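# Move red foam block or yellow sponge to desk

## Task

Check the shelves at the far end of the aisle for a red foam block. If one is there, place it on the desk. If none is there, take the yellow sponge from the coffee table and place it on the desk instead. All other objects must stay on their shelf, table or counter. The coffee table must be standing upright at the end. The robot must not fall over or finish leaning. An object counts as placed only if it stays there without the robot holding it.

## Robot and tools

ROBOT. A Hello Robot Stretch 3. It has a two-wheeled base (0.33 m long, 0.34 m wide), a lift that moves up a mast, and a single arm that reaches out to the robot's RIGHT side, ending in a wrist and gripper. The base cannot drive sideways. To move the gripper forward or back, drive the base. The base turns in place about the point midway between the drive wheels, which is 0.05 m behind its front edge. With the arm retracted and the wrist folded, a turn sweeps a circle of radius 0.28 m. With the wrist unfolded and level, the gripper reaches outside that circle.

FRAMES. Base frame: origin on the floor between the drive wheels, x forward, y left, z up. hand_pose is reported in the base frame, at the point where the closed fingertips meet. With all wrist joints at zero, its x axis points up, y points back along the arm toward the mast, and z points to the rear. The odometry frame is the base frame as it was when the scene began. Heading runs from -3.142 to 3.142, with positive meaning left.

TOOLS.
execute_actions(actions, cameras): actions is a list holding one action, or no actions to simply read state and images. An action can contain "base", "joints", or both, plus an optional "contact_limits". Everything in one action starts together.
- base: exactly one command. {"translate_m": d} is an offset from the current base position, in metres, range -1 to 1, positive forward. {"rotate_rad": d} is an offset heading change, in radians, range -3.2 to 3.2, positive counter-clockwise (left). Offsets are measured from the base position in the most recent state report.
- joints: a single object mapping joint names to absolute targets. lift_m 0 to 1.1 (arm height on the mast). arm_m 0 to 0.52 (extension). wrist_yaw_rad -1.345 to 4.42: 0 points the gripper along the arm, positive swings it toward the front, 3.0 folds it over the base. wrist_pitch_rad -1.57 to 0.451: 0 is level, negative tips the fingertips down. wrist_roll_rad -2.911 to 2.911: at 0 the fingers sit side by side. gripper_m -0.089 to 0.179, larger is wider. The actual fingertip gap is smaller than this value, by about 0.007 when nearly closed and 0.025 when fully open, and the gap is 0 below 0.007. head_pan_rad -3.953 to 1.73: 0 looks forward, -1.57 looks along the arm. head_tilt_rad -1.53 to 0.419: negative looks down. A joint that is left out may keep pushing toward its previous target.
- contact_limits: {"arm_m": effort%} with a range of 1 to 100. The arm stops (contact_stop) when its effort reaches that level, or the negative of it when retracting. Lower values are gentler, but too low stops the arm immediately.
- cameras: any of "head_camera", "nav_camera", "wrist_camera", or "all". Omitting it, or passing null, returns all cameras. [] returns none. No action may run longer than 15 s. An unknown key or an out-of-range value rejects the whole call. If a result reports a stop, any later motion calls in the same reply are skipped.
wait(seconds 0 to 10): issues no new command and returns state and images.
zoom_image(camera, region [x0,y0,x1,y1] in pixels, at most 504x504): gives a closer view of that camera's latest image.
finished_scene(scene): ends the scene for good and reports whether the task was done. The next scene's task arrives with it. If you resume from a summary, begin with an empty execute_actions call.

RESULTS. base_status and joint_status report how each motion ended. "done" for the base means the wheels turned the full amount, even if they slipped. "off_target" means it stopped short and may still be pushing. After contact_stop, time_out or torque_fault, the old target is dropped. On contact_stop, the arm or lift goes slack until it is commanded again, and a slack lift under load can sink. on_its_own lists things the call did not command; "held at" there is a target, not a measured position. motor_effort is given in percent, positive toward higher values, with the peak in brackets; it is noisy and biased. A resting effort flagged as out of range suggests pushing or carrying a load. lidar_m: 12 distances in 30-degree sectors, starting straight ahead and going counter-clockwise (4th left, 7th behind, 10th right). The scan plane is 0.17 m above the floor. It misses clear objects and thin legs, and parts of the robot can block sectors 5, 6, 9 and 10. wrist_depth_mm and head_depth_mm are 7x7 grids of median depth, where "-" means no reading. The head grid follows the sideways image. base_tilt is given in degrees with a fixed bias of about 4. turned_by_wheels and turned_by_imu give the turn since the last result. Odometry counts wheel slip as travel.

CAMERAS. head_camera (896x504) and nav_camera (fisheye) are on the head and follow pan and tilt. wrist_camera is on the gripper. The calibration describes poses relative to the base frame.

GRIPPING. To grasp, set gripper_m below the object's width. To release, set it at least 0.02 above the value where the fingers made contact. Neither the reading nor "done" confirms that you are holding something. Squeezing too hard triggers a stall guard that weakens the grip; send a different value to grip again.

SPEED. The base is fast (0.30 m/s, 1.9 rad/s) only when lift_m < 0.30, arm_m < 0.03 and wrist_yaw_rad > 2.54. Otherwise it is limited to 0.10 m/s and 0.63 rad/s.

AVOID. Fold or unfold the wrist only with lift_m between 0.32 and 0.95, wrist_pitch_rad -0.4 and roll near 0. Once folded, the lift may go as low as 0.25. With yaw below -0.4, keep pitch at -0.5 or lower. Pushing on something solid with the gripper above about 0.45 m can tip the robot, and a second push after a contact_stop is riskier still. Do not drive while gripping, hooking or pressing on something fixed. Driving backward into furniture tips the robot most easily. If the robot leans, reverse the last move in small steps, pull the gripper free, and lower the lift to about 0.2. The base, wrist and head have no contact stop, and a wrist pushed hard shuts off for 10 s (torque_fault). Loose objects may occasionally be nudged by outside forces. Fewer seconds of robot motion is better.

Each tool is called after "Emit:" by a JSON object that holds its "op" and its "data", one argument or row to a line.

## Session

Emit:
{"op": "execute_actions", "data": {
  "actions": [
    {"joints":{"head_pan_rad":-1.6,"head_tilt_rad":-0.5}}
  ],
  "cameras": ["nav_camera"]
}}

Emit:
{"op": "execute_actions", "data": {
  "actions": [
    {"joints":{"head_pan_rad":-3.2}}
  ],
  "cameras": ["nav_camera"]
}}

Emit:
{"op": "execute_actions", "data": {
  "actions": [
    {"joints":{"head_pan_rad":1.6}}
  ],
  "cameras": ["nav_camera"]
}}

Emit:
{"op": "execute_actions", "data": {
  "actions": [
    {"joints":{"head_pan_rad":0}}
  ],
  "cameras": ["nav_camera"]
}}

Scene clock: 1.30 s.
base_odometry: x=+0.000 y=+0.000 heading=+0.000 (m, m, rad; odometry frame)
turned_by_wheels: +0.000 (rad since the last result)
turned_by_imu: +0.000 (rad since the last result)
base_tilt: forward=+0.8 right=+0.8 (deg)
lidar_m: 1.50 1.64 1.26 1.24 1.60 2.27 2.24 1.52 1.35 1.66 1.36 1.52
head_depth_mm: 1359 1448 1020 1823 1865 1511 1268 / 1369 1464 1037 1841 1877 1510 1273 / 1383 1470 1047 1863 1885 1517 1274 / 1396 1491 1060 1896 1893 1526 1282 / 1411 1512 1078 1916 1891 1534 1281 / 1425 1534 1091 1938 1882 1545 1288 / 1438 1555 1107 1506 1807 1518 1298
base_status: not commanded
joint_positions: lift_m=+0.303 arm_m=+0.002 wrist_yaw_rad=+2.807 wrist_pitch_rad=-0.439 wrist_roll_rad=-0.018 gripper_m=+0.037 head_pan_rad=-1.593 head_tilt_rad=-0.493
joint_status: all done
motor_effort: left_wheel=+0(1) right_wheel=-1(1) lift_m=+23(23) arm_m=+0(0) wrist_yaw_rad=+0(1) wrist_pitch_rad=+4(4) wrist_roll_rad=+0(0) gripper_m=-1(1) head_pan_rad=-3(29) head_tilt_rad=-2(20) (%)
hand_pose: x=+0.0515 y=+0.0628 z=+0.3113 quat_wxyz=(+0.267, +0.700, +0.040, +0.661) (m; base frame)
wrist_depth_mm: - - - - - - - / - - - - - - - / - 966 976 - 964 983 957 / 697 745 759 768 771 773 775 / 615 - 608 618 642 611 622 / 500 - - 518 - 520 519 / 460 - - 444 451 454 446
pictures: nav_camera (sideways: a quarter turn counterclockwise sets it upright)
camera_calibration (this result's frames):
nav_camera: T_world_to_cam=[[-0.0387078, -0.438303, 0.897994, -1.12479], [-0.998441, 0.0531339, -0.0171033, 0.0806971], [-0.0402175, -0.897256, -0.439676, 0.536332], [0, 0, 0, 1]] pos_world=[0.0586032, -0.0160577, 1.24724]
Images, in order (width x height): nav_camera 672x504.

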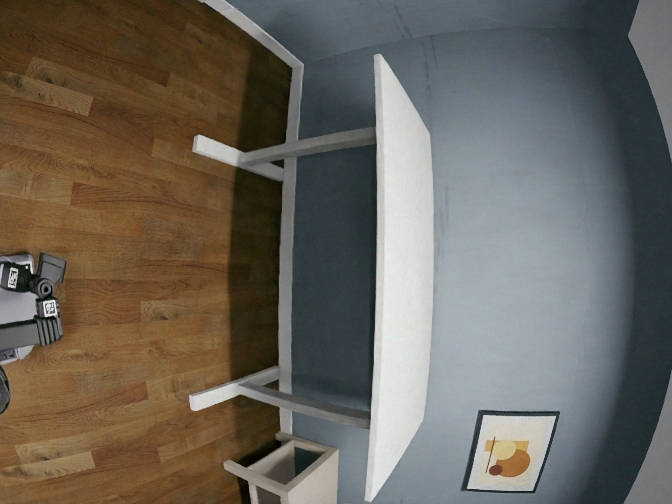

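Scene clock: 2.60 s.
base_odometry: x=+0.000 y=+0.000 heading=+0.000 (m, m, rad; odometry frame)
turned_by_wheels: +0.000 (rad since the last result)
turned_by_imu: +0.000 (rad since the last result)
base_tilt: forward=+0.8 right=+0.8 (deg)
lidar_m: 1.50 1.64 1.26 1.24 1.60 2.26 2.24 1.52 1.35 1.65 1.35 1.52
head_depth_mm: 1861 2041 2258 2384 1858 1504 1269 / 1878 2052 2275 2399 1873 1510 1273 / 1892 2058 2282 2424 1871 1516 1275 / 1887 2061 2308 2444 1892 1529 1280 / 1911 2091 2308 2457 1907 1537 1284 / 1914 2100 2345 2484 1913 1545 1290 / 1947 2132 2346 2521 1933 1554 1297
base_status: not commanded
joint_positions: lift_m=+0.303 arm_m=+0.002 wrist_yaw_rad=+2.807 wrist_pitch_rad=-0.439 wrist_roll_rad=-0.018 gripper_m=+0.037 head_pan_rad=-3.193 head_tilt_rad=-0.494
joint_status: all done
motor_effort: left_wheel=+0(0) right_wheel=-1(1) lift_m=+24(24) arm_m=+0(0) wrist_yaw_rad=+1(1) wrist_pitch_rad=+4(4) wrist_roll_rad=+0(0) gripper_m=-1(0) head_pan_rad=-3(30) head_tilt_rad=-2(1) (%)
hand_pose: x=+0.0515 y=+0.0628 z=+0.3113 quat_wxyz=(+0.267, +0.700, +0.040, +0.661) (m; base frame)
wrist_depth_mm: - - - - - - - / - - - - - - - / - 961 943 958 963 995 963 / 709 753 771 768 771 756 769 / 607 - 615 626 640 629 635 / 516 - - 516 - 514 522 / 462 - - 457 450 451 451
pictures: nav_camera (sideways: a quarter turn counterclockwise sets it upright)
camera_calibration (this result's frames):
nav_camera: T_world_to_cam=[[-0.43722, 0.0515011, 0.897879, -1.12221], [0.082269, 0.996464, -0.0170952, 0.0740941], [-0.895584, 0.0663932, -0.43991, 0.541855], [0, 0, 0, 1]] pos_world=[-0.0114696, -0.0520126, 1.24724]
Images, in order (width x height): nav_camera 672x504.

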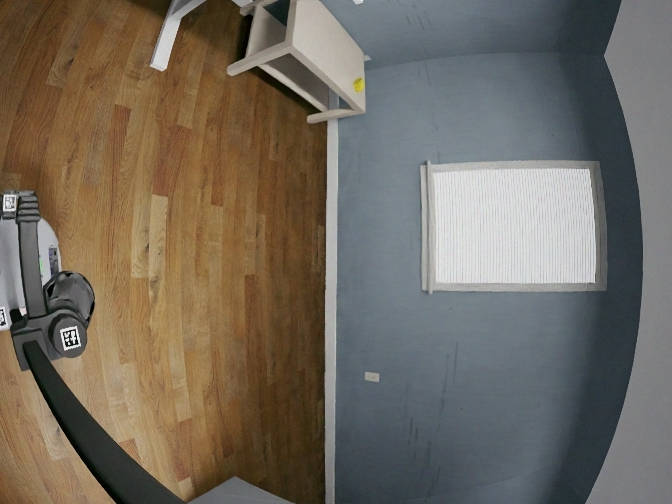

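Scene clock: 5.17 s.
base_odometry: x=+0.000 y=+0.000 heading=+0.000 (m, m, rad; odometry frame)
turned_by_wheels: +0.000 (rad since the last result)
turned_by_imu: +0.000 (rad since the last result)
base_tilt: forward=+0.7 right=+0.7 (deg)
lidar_m: 1.50 1.65 1.25 1.24 1.60 2.27 2.24 1.52 1.35 1.65 1.35 1.52
head_depth_mm: 1007 1094 1205 1347 1507 1504 1266 / 1013 1111 1222 1366 1540 1510 1269 / 1056 1158 1284 1432 1634 1521 1272 / 2654 2926 3164 2485 1898 1521 1275 / 2660 2922 3077 2403 1905 1526 1285 / 1867 2016 2173 1963 1848 1544 1293 / 1803 1435 2086 1531 1697 1590 -
base_status: not commanded
joint_positions: lift_m=+0.303 arm_m=+0.002 wrist_yaw_rad=+2.807 wrist_pitch_rad=-0.439 wrist_roll_rad=-0.018 gripper_m=+0.037 head_pan_rad=+1.593 head_tilt_rad=-0.494
joint_status: all done
motor_effort: left_wheel=+0(0) right_wheel=-1(1) lift_m=+24(24) arm_m=+0(0) wrist_yaw_rad=+0(1) wrist_pitch_rad=+4(4) wrist_roll_rad=+0(0) gripper_m=+0(1) head_pan_rad=+3(31) head_tilt_rad=-2(2) (%)
hand_pose: x=+0.0515 y=+0.0628 z=+0.3113 quat_wxyz=(+0.267, +0.700, +0.040, +0.661) (m; base frame)
wrist_depth_mm: - - - - - - - / - - - - - - - / - 951 966 979 976 984 - / 722 767 757 762 732 763 753 / 611 - 627 627 639 623 639 / 523 - - 519 - 520 516 / 454 - - 447 447 451 453
pictures: nav_camera (sideways: a quarter turn counterclockwise sets it upright)
camera_calibration (this result's frames):
nav_camera: T_world_to_cam=[[0.0194122, 0.439814, 0.897879, -1.12499], [0.999811, -0.00922908, -0.0170952, 0.0684971], [0.000767897, 0.898041, -0.43991, 0.536387], [0, 0, 0, 1]] pos_world=[-0.0470575, 0.0137216, 1.24724]
Images, in order (width x height): nav_camera 672x504.

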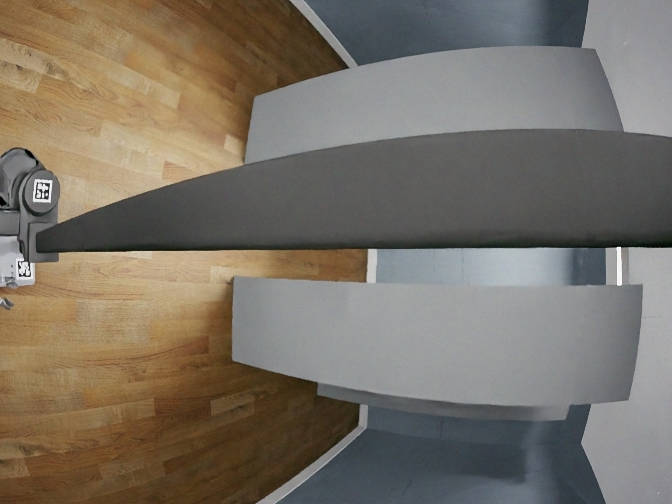

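Scene clock: 6.47 s.
base_odometry: x=+0.000 y=+0.000 heading=+0.000 (m, m, rad; odometry frame)
turned_by_wheels: +0.000 (rad since the last result)
turned_by_imu: +0.000 (rad since the last result)
base_tilt: forward=+0.7 right=+0.8 (deg)
lidar_m: 1.50 1.65 1.26 1.24 1.60 2.26 2.24 1.52 1.35 1.65 1.36 1.52
head_depth_mm: 1223 1330 1463 1634 1772 1508 1262 / 1235 1353 1488 1648 1806 1514 1269 / 1250 1369 1506 1683 1826 1519 1272 / 1268 1392 1531 1731 1855 1531 1280 / 1293 1420 1572 1763 1901 1533 1287 / 1316 1435 1594 1793 1914 1544 1288 / 1326 1457 1614 1816 1927 1553 1301
base_status: not commanded
joint_positions: lift_m=+0.303 arm_m=+0.002 wrist_yaw_rad=+2.807 wrist_pitch_rad=-0.439 wrist_roll_rad=-0.018 gripper_m=+0.037 head_pan_rad=+0.007 head_tilt_rad=-0.494
joint_status: all done
motor_effort: left_wheel=+0(0) right_wheel=-1(1) lift_m=+23(23) arm_m=+0(0) wrist_yaw_rad=+2(1) wrist_pitch_rad=+4(4) wrist_roll_rad=+0(0) gripper_m=-1(1) head_pan_rad=-3(31) head_tilt_rad=-3(2) (%)
hand_pose: x=+0.0515 y=+0.0628 z=+0.3113 quat_wxyz=(+0.267, +0.700, +0.040, +0.661) (m; base frame)
wrist_depth_mm: - - - - - - - / - - - - - - - / - 973 991 - 980 961 984 / 717 760 750 777 771 780 753 / 610 - 628 606 642 617 621 / 511 - - 523 - 526 525 / 461 - - 452 448 443 447
pictures: nav_camera (sideways: a quarter turn counterclockwise sets it upright)
camera_calibration (this result's frames):
nav_camera: T_world_to_cam=[[0.439516, -0.0258903, 0.897861, -1.12753], [-0.0239606, -0.999567, -0.0170939, 0.0747405], [0.897915, -0.0140003, -0.439946, 0.530962], [0, 0, 0, 1]] pos_world=[0.0206012, 0.0529496, 1.24724]
Images, in order (width x height): nav_camera 672x504.

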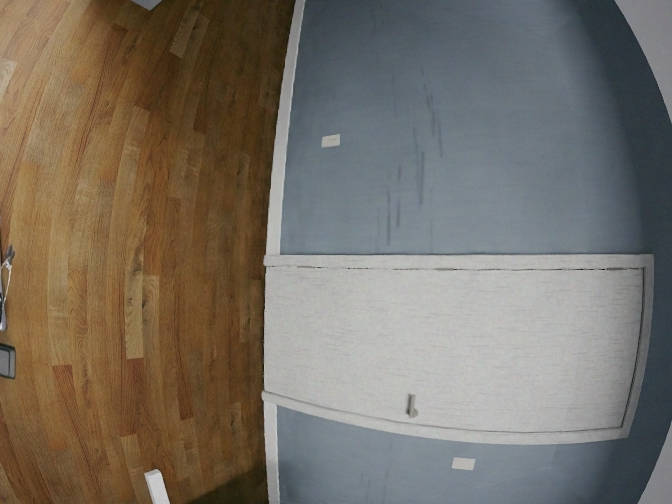

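Emit:
{"op": "execute_actions", "data": {
  "actions": [
    {"base":{"rotate_rad":1.6},"joints":{"head_tilt_rad":-0.4,"lift_m":0.28,"wrist_yaw_rad":3.0}}
  ],
  "cameras": ["nav_camera"]
}}

Scene clock: 11.07 s.
base_odometry: x=+0.000 y=+0.000 heading=+1.600 (m, m, rad; odometry frame)
turned_by_wheels: +1.600 (rad since the last result)
turned_by_imu: +1.611 (rad since the last result)
base_tilt: forward=+0.8 right=+0.7 (deg)
lidar_m: 1.24 1.41 2.26 2.24 1.52 1.35 1.65 1.36 1.52 1.50 1.65 1.26
head_depth_mm: 1002 1076 1166 1276 1408 1522 1335 / 1013 1091 1191 1297 1428 1545 1347 / 2575 2769 3007 2609 1878 1586 1340 / 2684 2900 3106 2945 2106 1651 1347 / 2653 2845 2991 2567 2118 1650 1358 / 1863 1952 2193 1996 1885 1664 1369 / 1510 1405 1411 1465 1586 1673 1372
base_status: done
joint_positions: lift_m=+0.280 arm_m=+0.002 wrist_yaw_rad=+2.998 wrist_pitch_rad=-0.439 wrist_roll_rad=-0.018 gripper_m=+0.037 head_pan_rad=+0.007 head_tilt_rad=-0.408
joint_status: all done
motor_effort: left_wheel=-1(7) right_wheel=+1(12) lift_m=+16(18) arm_m=+0(0) wrist_yaw_rad=+2(3) wrist_pitch_rad=+4(4) wrist_roll_rad=+0(0) gripper_m=+0(0) head_pan_rad=-2(2) head_tilt_rad=+3(10) (%)
hand_pose: x=+0.0105 y=+0.0727 z=+0.2882 quat_wxyz=(+0.203, +0.693, +0.106, +0.684) (m; base frame)
wrist_depth_mm: - - - - - - - / - - - - - - - / 935 909 937 911 920 947 930 / 706 707 733 712 723 715 717 / 582 585 - 587 595 583 579 / 485 509 - - - 486 486 / - - - - 423 424 422
pictures: nav_camera (sideways: a quarter turn counterclockwise sets it upright)
camera_calibration (this result's frames):
nav_camera: T_world_to_cam=[[0.360987, -0.026553, 0.932193, -1.17185], [-0.0226438, -0.999549, -0.0197029, 0.0781311], [0.932296, -0.0139959, -0.361425, 0.428571], [0, 0, 0, 1]] pos_world=[0.0252368, 0.052978, 1.24883]
Images, in order (width x height): nav_camera 672x504.

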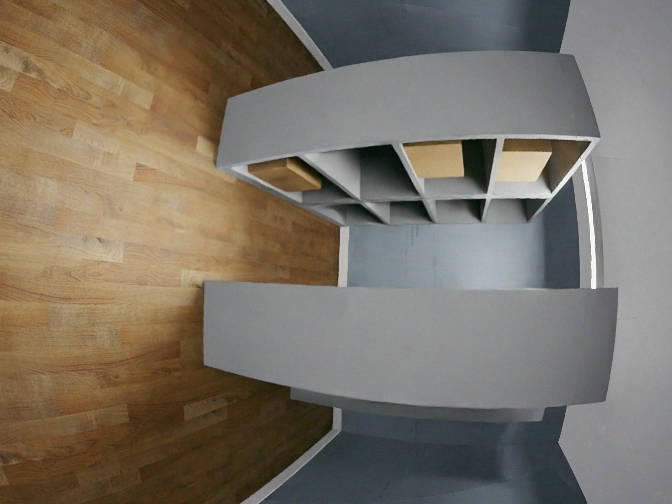

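Emit:
{"op": "execute_actions", "data": {
  "actions": [
    {"base":{"rotate_rad":-0.17}}
  ],
  "cameras": []
}}

Emit:
{"op": "execute_actions", "data": {
  "actions": [
    {"base":{"translate_m":0.8}}
  ],
  "cameras": []
}}

Emit:
{"op": "execute_actions", "data": {
  "actions": [
    {"base":{"rotate_rad":0.17}}
  ],
  "cameras": ["nav_camera"]
}}

Scene clock: 15.37 s.
base_odometry: x=+0.000 y=+0.000 heading=+1.430 (m, m, rad; odometry frame)
turned_by_wheels: -0.170 (rad since the last result)
turned_by_imu: -0.172 (rad since the last result)
base_tilt: forward=+0.7 right=+0.7 (deg)
lidar_m: 1.24 1.41 2.34 2.24 2.30 1.35 1.65 1.35 1.57 1.50 1.57 1.30
head_depth_mm: 1049 1147 2115 2385 2061 1624 1339 / 1036 1116 1217 1331 1468 1578 1343 / 1033 1113 1213 1326 1474 1591 1344 / 1030 1114 1208 1325 1479 1584 1350 / 2611 2825 3098 2940 2127 1658 1357 / 2609 2834 3062 2973 2139 1664 1361 / 2590 2699 2148 2244 1984 1677 1368
base_status: done
joint_positions: lift_m=+0.280 arm_m=+0.002 wrist_yaw_rad=+2.998 wrist_pitch_rad=-0.439 wrist_roll_rad=-0.018 gripper_m=+0.037 head_pan_rad=+0.007 head_tilt_rad=-0.408
joint_status: not commanded
motor_effort: left_wheel=+1(7) right_wheel=-3(9) lift_m=+17(17) arm_m=+0(0) wrist_yaw_rad=+3(2) wrist_pitch_rad=+4(4) wrist_roll_rad=+0(0) gripper_m=+1(1) head_pan_rad=-2(2) head_tilt_rad=+3(2) (%)
hand_pose: x=+0.0105 y=+0.0727 z=+0.2882 quat_wxyz=(+0.203, +0.693, +0.106, +0.684) (m; base frame)
wrist_depth_mm: - - - - - - - / - - - - - - - / 932 929 932 913 926 939 915 / 718 727 717 712 713 704 713 / 589 568 - 583 601 566 587 / 485 510 - - - 491 499 / - - - - 423 429 420
pictures: none
No camera images: the call's "cameras" was empty. Leave "cameras" out to get every camera's image.

Scene clock: 19.73 s.
base_odometry: x=+0.112 y=+0.792 heading=+1.430 (m, m, rad; odometry frame)
turned_by_wheels: +0.000 (rad since the last result)
turned_by_imu: -0.002 (rad since the last result)
base_tilt: forward=+0.8 right=+0.8 (deg)
lidar_m: 0.44 1.04 0.82 2.26 2.33 2.11 2.11 2.09 1.57 1.50 1.53 0.47
head_depth_mm: 340 368 400 438 485 542 614 / 339 367 399 436 483 541 612 / 339 366 398 436 482 539 610 / 339 365 397 435 481 537 608 / 338 364 396 434 480 536 629 / 337 364 405 2434 2057 1662 1362 / 1943 2075 2256 2426 2095 1666 1367
base_status: done
joint_positions: lift_m=+0.280 arm_m=+0.002 wrist_yaw_rad=+2.998 wrist_pitch_rad=-0.439 wrist_roll_rad=-0.018 gripper_m=+0.037 head_pan_rad=+0.007 head_tilt_rad=-0.407
joint_status: not commanded
motor_effort: left_wheel=+2(8) right_wheel=-2(6) lift_m=+17(17) arm_m=+0(1) wrist_yaw_rad=+2(2) wrist_pitch_rad=+4(4) wrist_roll_rad=+0(0) gripper_m=-1(0) head_pan_rad=-2(2) head_tilt_rad=+1(3) (%)
hand_pose: x=+0.0104 y=+0.0727 z=+0.2882 quat_wxyz=(+0.203, +0.693, +0.106, +0.684) (m; base frame)
wrist_depth_mm: - - - - - 799 751 / - - - - - 876 825 / 916 930 933 932 906 886 872 / 689 724 719 715 718 714 728 / 585 574 - 583 604 590 587 / 492 506 - - - 494 494 / - - - - 426 426 427
pictures: none
No camera images: the call's "cameras" was empty. Leave "cameras" out to get every camera's image.

Scene clock: 21.10 s.
base_odometry: x=+0.112 y=+0.792 heading=+1.600 (m, m, rad; odometry frame)
turned_by_wheels: +0.170 (rad since the last result)
turned_by_imu: +0.172 (rad since the last result)
base_tilt: forward=+0.8 right=+0.7 (deg)
lidar_m: 0.44 0.96 0.82 2.27 2.46 2.11 2.09 1.86 1.51 1.50 0.56 0.45
head_depth_mm: 328 353 382 418 460 512 576 / 332 358 389 425 469 523 590 / 337 364 395 432 478 534 605 / 342 370 404 445 500 565 1260 / 1997 2155 2351 2529 2123 1664 1358 / 1973 2139 2316 2405 2017 1657 1363 / 1961 2104 1441 1529 1684 1525 1370
base_status: done
joint_positions: lift_m=+0.280 arm_m=+0.002 wrist_yaw_rad=+2.998 wrist_pitch_rad=-0.439 wrist_roll_rad=-0.018 gripper_m=+0.037 head_pan_rad=+0.007 head_tilt_rad=-0.407
joint_status: not commanded
motor_effort: left_wheel=-1(6) right_wheel=+1(8) lift_m=+17(17) arm_m=+0(0) wrist_yaw_rad=+2(2) wrist_pitch_rad=+4(4) wrist_roll_rad=+0(0) gripper_m=-1(1) head_pan_rad=-2(2) head_tilt_rad=+3(2) (%)
hand_pose: x=+0.0104 y=+0.0727 z=+0.2882 quat_wxyz=(+0.203, +0.693, +0.106, +0.684) (m; base frame)
wrist_depth_mm: - - - - - 884 724 / - - - - - 880 749 / 944 935 916 945 905 867 778 / 711 699 704 700 722 726 730 / 578 592 - 587 616 581 588 / 484 502 - - - 490 493 / - - - - 427 425 425
pictures: nav_camera (sideways: a quarter turn counterclockwise sets it upright)
camera_calibration (this result's frames):
nav_camera: T_world_to_cam=[[0.360532, -0.0265658, 0.932368, -1.17208], [-0.022661, -0.999549, -0.0197173, 0.07815], [0.932472, -0.0140197, -0.360971, 0.427979], [0, 0, 0, 1]] pos_world=[0.025264, 0.0529777, 1.24884]
Images, in order (width x height): nav_camera 672x504.

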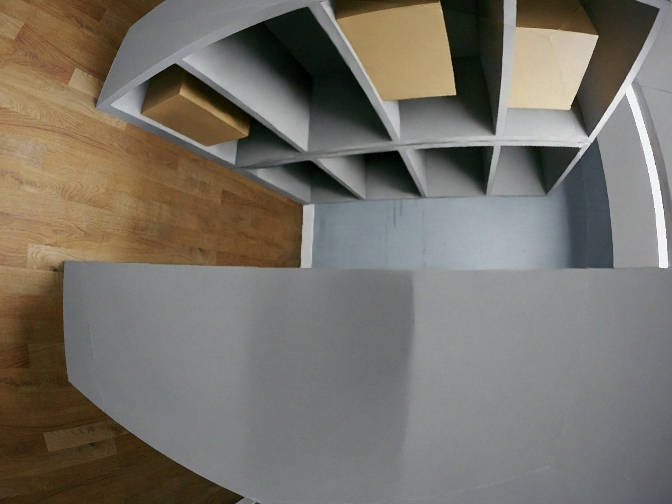

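Emit:
{"op": "execute_actions", "data": {
  "actions": [
    {"base":{"rotate_rad":-1.57}}
  ],
  "cameras": []
}}

Emit:
{"op": "execute_actions", "data": {
  "actions": [
    {"base":{"translate_m":0.33}}
  ],
  "cameras": []
}}

Emit:
{"op": "execute_actions", "data": {
  "actions": [
    {"base":{"rotate_rad":1.57}}
  ],
  "cameras": ["nav_camera"]
}}

Scene clock: 26.50 s.
base_odometry: x=+0.112 y=+0.792 heading=+0.030 (m, m, rad; odometry frame)
turned_by_wheels: -1.570 (rad since the last result)
turned_by_imu: -1.582 (rad since the last result)
base_tilt: forward=+0.7 right=+0.7 (deg)
lidar_m: 1.50 0.56 0.45 0.44 0.96 0.82 2.26 2.46 2.11 2.09 1.85 1.51
head_depth_mm: 1216 1304 1413 1547 1697 1622 1335 / 1230 1325 1437 1574 1728 1631 1337 / 1249 1346 1459 1599 1765 1643 1352 / 1263 1366 1490 1630 1807 1647 1347 / 1284 1390 1513 1667 1841 1650 1358 / 1303 1404 1538 1700 1896 1667 1365 / 1324 1439 1568 1729 1917 1679 1370
base_status: done
joint_positions: lift_m=+0.280 arm_m=+0.002 wrist_yaw_rad=+2.998 wrist_pitch_rad=-0.439 wrist_roll_rad=-0.018 gripper_m=+0.037 head_pan_rad=+0.007 head_tilt_rad=-0.407
joint_status: not commanded
motor_effort: left_wheel=+1(10) right_wheel=-2(8) lift_m=+18(18) arm_m=-1(0) wrist_yaw_rad=+1(1) wrist_pitch_rad=+4(4) wrist_roll_rad=+0(0) gripper_m=+1(0) head_pan_rad=-2(2) head_tilt_rad=+3(2) (%)
hand_pose: x=+0.0104 y=+0.0727 z=+0.2882 quat_wxyz=(+0.203, +0.693, +0.106, +0.684) (m; base frame)
wrist_depth_mm: 799 - - 448 443 431 426 / 826 - - 489 477 474 485 / 804 905 893 534 525 519 877 / 707 692 727 597 581 583 716 / 584 573 - 582 600 585 581 / 481 507 - - - 498 489 / - - - - 421 428 421
pictures: none
No camera images: the call's "cameras" was empty. Leave "cameras" out to get every camera's image.

Scene clock: 29.27 s.
base_odometry: x=+0.442 y=+0.802 heading=+0.030 (m, m, rad; odometry frame)
turned_by_wheels: +0.000 (rad since the last result)
turned_by_imu: -0.001 (rad since the last result)
base_tilt: forward=+0.8 right=+0.6 (deg)
lidar_m: 1.17 1.28 0.40 0.40 0.43 1.09 2.59 2.82 2.27 2.07 1.45 1.18
head_depth_mm: 936 1011 1096 1194 1313 1461 1340 / 953 1029 1110 1219 1339 1485 1340 / 965 1043 1131 1235 1364 1508 1345 / 979 1058 1152 1266 1400 1528 1351 / 993 1074 1171 1285 1432 1560 1360 / 1009 1091 1192 1309 1454 1588 1362 / 1025 1108 1210 1343 1488 1614 1368
base_status: done
joint_positions: lift_m=+0.280 arm_m=+0.002 wrist_yaw_rad=+2.998 wrist_pitch_rad=-0.439 wrist_roll_rad=-0.018 gripper_m=+0.037 head_pan_rad=+0.007 head_tilt_rad=-0.407
joint_status: not commanded
motor_effort: left_wheel=+1(9) right_wheel=-2(6) lift_m=+17(17) arm_m=-1(1) wrist_yaw_rad=+1(2) wrist_pitch_rad=+4(4) wrist_roll_rad=+0(0) gripper_m=+0(0) head_pan_rad=-2(2) head_tilt_rad=+3(2) (%)
hand_pose: x=+0.0104 y=+0.0727 z=+0.2882 quat_wxyz=(+0.203, +0.693, +0.106, +0.684) (m; base frame)
wrist_depth_mm: 422 - 408 404 - - - / - 465 439 438 - - - / 866 497 492 489 941 905 930 / 704 558 555 539 720 729 746 / 583 589 - 582 600 571 594 / 485 506 - - - 489 495 / - - - - 420 421 422
pictures: none
No camera images: the call's "cameras" was empty. Leave "cameras" out to get every camera's image.

Scene clock: 31.57 s.
base_odometry: x=+0.442 y=+0.802 heading=+1.600 (m, m, rad; odometry frame)
turned_by_wheels: +1.570 (rad since the last result)
turned_by_imu: +1.580 (rad since the last result)
base_tilt: forward=+0.7 right=+0.6 (deg)
lidar_m: 0.40 0.43 1.09 2.59 2.82 2.27 2.07 1.45 1.18 1.17 1.27 1.35
head_depth_mm: 293 323 1230 1364 1510 1606 1339 / 293 315 342 374 413 467 545 / 296 320 348 381 421 470 531 / 300 324 353 387 428 481 545 / 305 329 359 395 438 492 559 / 309 335 365 402 446 502 573 / 313 340 371 410 456 514 588
base_status: done
joint_positions: lift_m=+0.280 arm_m=+0.002 wrist_yaw_rad=+2.998 wrist_pitch_rad=-0.439 wrist_roll_rad=-0.018 gripper_m=+0.037 head_pan_rad=+0.007 head_tilt_rad=-0.407
joint_status: not commanded
motor_effort: left_wheel=-1(6) right_wheel=+1(12) lift_m=+18(17) arm_m=-1(1) wrist_yaw_rad=+2(2) wrist_pitch_rad=+4(4) wrist_roll_rad=+0(0) gripper_m=+0(1) head_pan_rad=-1(2) head_tilt_rad=+2(3) (%)
hand_pose: x=+0.0104 y=+0.0727 z=+0.2882 quat_wxyz=(+0.203, +0.693, +0.106, +0.684) (m; base frame)
wrist_depth_mm: - - - - - - 919 / - - - - - - - / 947 905 904 929 945 921 911 / 693 705 723 721 724 724 484 / 575 585 - 584 597 574 485 / 494 496 - - - 485 458 / - - - - 422 430 425
pictures: nav_camera (sideways: a quarter turn counterclockwise sets it upright)
camera_calibration (this result's frames):
nav_camera: T_world_to_cam=[[0.360416, -0.0265748, 0.932413, -1.17213], [-0.0226814, -0.999548, -0.019721, 0.0781549], [0.932516, -0.0140406, -0.360856, 0.427829], [0, 0, 0, 1]] pos_world=[0.0252718, 0.0529773, 1.24884]
Images, in order (width x height): nav_camera 672x504.

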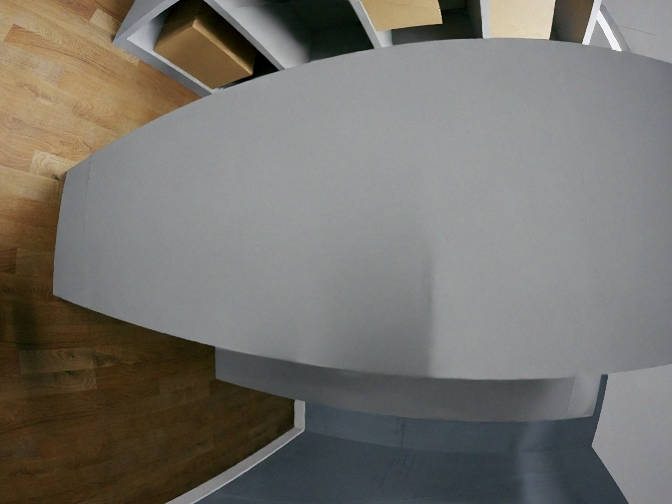

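Emit:
{"op": "execute_actions", "data": {
  "actions": [
    {"base":{"rotate_rad":1.57}}
  ],
  "cameras": []
}}

Emit:
{"op": "execute_actions", "data": {
  "actions": [
    {"base":{"translate_m":0.62}}
  ],
  "cameras": []
}}

Emit:
{"op": "execute_actions", "data": {
  "actions": [
    {"base":{"rotate_rad":-1.57}}
  ],
  "cameras": ["nav_camera"]
}}

Scene clock: 40.27 s.
base_odometry: x=+0.442 y=+0.802 heading=-3.113 (m, m, rad; odometry frame)
turned_by_wheels: +1.570 (rad since the last result)
turned_by_imu: +1.580 (rad since the last result)
base_tilt: forward=+0.7 right=+0.7 (deg)
lidar_m: 2.59 2.81 2.27 2.07 1.46 1.18 1.17 1.27 1.35 0.40 0.43 1.09
head_depth_mm: 2140 2318 2496 2648 2066 1627 1336 / 2168 2333 2518 2700 2084 1633 1344 / 2178 2365 2581 2742 2085 1648 1355 / 2214 2391 2607 2770 2113 1646 1351 / 2236 2401 2653 2821 2125 1655 1363 / 2252 2471 2672 2846 2127 1663 1364 / 2314 2513 2727 2868 2158 1668 1370
base_status: done
joint_positions: lift_m=+0.280 arm_m=+0.002 wrist_yaw_rad=+2.998 wrist_pitch_rad=-0.439 wrist_roll_rad=-0.018 gripper_m=+0.037 head_pan_rad=+0.007 head_tilt_rad=-0.407
joint_status: not commanded
motor_effort: left_wheel=-1(6) right_wheel=+1(11) lift_m=+17(18) arm_m=-1(1) wrist_yaw_rad=+2(2) wrist_pitch_rad=+4(4) wrist_roll_rad=+0(0) gripper_m=-1(0) head_pan_rad=-1(2) head_tilt_rad=+2(3) (%)
hand_pose: x=+0.0104 y=+0.0726 z=+0.2882 quat_wxyz=(+0.203, +0.693, +0.106, +0.684) (m; base frame)
wrist_depth_mm: - - - - - - - / - - - - - - - / 941 905 924 940 913 924 956 / 692 717 705 714 717 694 728 / 577 576 - 583 597 580 592 / 487 518 - - - 494 494 / - - - - 421 419 426
pictures: none
No camera images: the call's "cameras" was empty. Leave "cameras" out to get every camera's image.

Scene clock: 43.97 s.
base_odometry: x=-0.178 y=+0.784 heading=-3.113 (m, m, rad; odometry frame)
turned_by_wheels: +0.000 (rad since the last result)
turned_by_imu: -0.002 (rad since the last result)
base_tilt: forward=+0.7 right=+0.8 (deg)
lidar_m: 1.98 2.14 2.01 2.42 2.16 1.81 1.78 0.60 0.52 1.12 0.62 0.78
head_depth_mm: 1626 1749 1894 2073 2082 1622 1339 / 1642 1771 1919 2085 2086 1626 1339 / 1659 1800 1943 2132 2104 1636 1347 / 1683 1812 1972 2156 2106 1648 1356 / 1703 1834 2012 2193 2129 1656 1363 / 1720 1857 2026 2243 2148 1662 1370 / 1744 1888 2057 2268 2156 1679 1371
base_status: done
joint_positions: lift_m=+0.280 arm_m=+0.002 wrist_yaw_rad=+2.998 wrist_pitch_rad=-0.439 wrist_roll_rad=-0.018 gripper_m=+0.037 head_pan_rad=+0.007 head_tilt_rad=-0.407
joint_status: not commanded
motor_effort: left_wheel=+0(6) right_wheel=+1(9) lift_m=+18(17) arm_m=-1(1) wrist_yaw_rad=+2(2) wrist_pitch_rad=+4(4) wrist_roll_rad=+0(0) gripper_m=+0(1) head_pan_rad=-2(2) head_tilt_rad=+2(3) (%)
hand_pose: x=+0.0104 y=+0.0726 z=+0.2882 quat_wxyz=(+0.202, +0.693, +0.106, +0.684) (m; base frame)
wrist_depth_mm: - - - - - - - / - - - - - - - / 940 897 932 906 960 929 947 / 713 729 693 711 715 727 715 / 578 579 - 579 604 573 584 / 485 497 - - - 492 491 / - - - - 420 431 423
pictures: none
No camera images: the call's "cameras" was empty. Leave "cameras" out to get every camera's image.

Scene clock: 46.13 s.
base_odometry: x=-0.178 y=+0.784 heading=+1.600 (m, m, rad; odometry frame)
turned_by_wheels: -1.570 (rad since the last result)
turned_by_imu: -1.582 (rad since the last result)
base_tilt: forward=+0.7 right=+0.7 (deg)
lidar_m: 1.11 0.62 0.78 1.97 2.14 2.01 2.42 2.17 1.81 1.79 0.60 0.52
head_depth_mm: 1893 2016 1301 1285 1225 1207 1183 / 1944 2113 2265 2448 2068 1633 1343 / 1974 2119 2299 2488 2081 1638 1347 / 1987 2158 2324 2516 2112 1643 1352 / 1944 2079 2220 1620 1710 1609 1360 / 1183 1257 1320 1506 1319 1267 1220 / 1184 920 886 1519 1271 992 1056
base_status: done
joint_positions: lift_m=+0.280 arm_m=+0.002 wrist_yaw_rad=+2.998 wrist_pitch_rad=-0.439 wrist_roll_rad=-0.018 gripper_m=+0.037 head_pan_rad=+0.007 head_tilt_rad=-0.407
joint_status: not commanded
motor_effort: left_wheel=+1(8) right_wheel=-2(8) lift_m=+18(18) arm_m=-1(1) wrist_yaw_rad=+2(2) wrist_pitch_rad=+4(4) wrist_roll_rad=+0(0) gripper_m=+1(2) head_pan_rad=-2(2) head_tilt_rad=+3(2) (%)
hand_pose: x=+0.0104 y=+0.0726 z=+0.2882 quat_wxyz=(+0.202, +0.693, +0.106, +0.684) (m; base frame)
wrist_depth_mm: - - - - - - 588 / - - - - - - 583 / 919 917 950 937 919 839 598 / 730 706 723 728 725 708 584 / 587 579 - 576 604 583 567 / 490 503 - - - 495 492 / - - - - 430 422 434
pictures: nav_camera (sideways: a quarter turn counterclockwise sets it upright)
camera_calibration (this result's frames):
nav_camera: T_world_to_cam=[[0.360398, -0.0265771, 0.93242, -1.17214], [-0.0226869, -0.999548, -0.0197216, 0.0781557], [0.932523, -0.0140461, -0.360838, 0.427805], [0, 0, 0, 1]] pos_world=[0.0252732, 0.0529772, 1.24884]
Images, in order (width x height): nav_camera 672x504.

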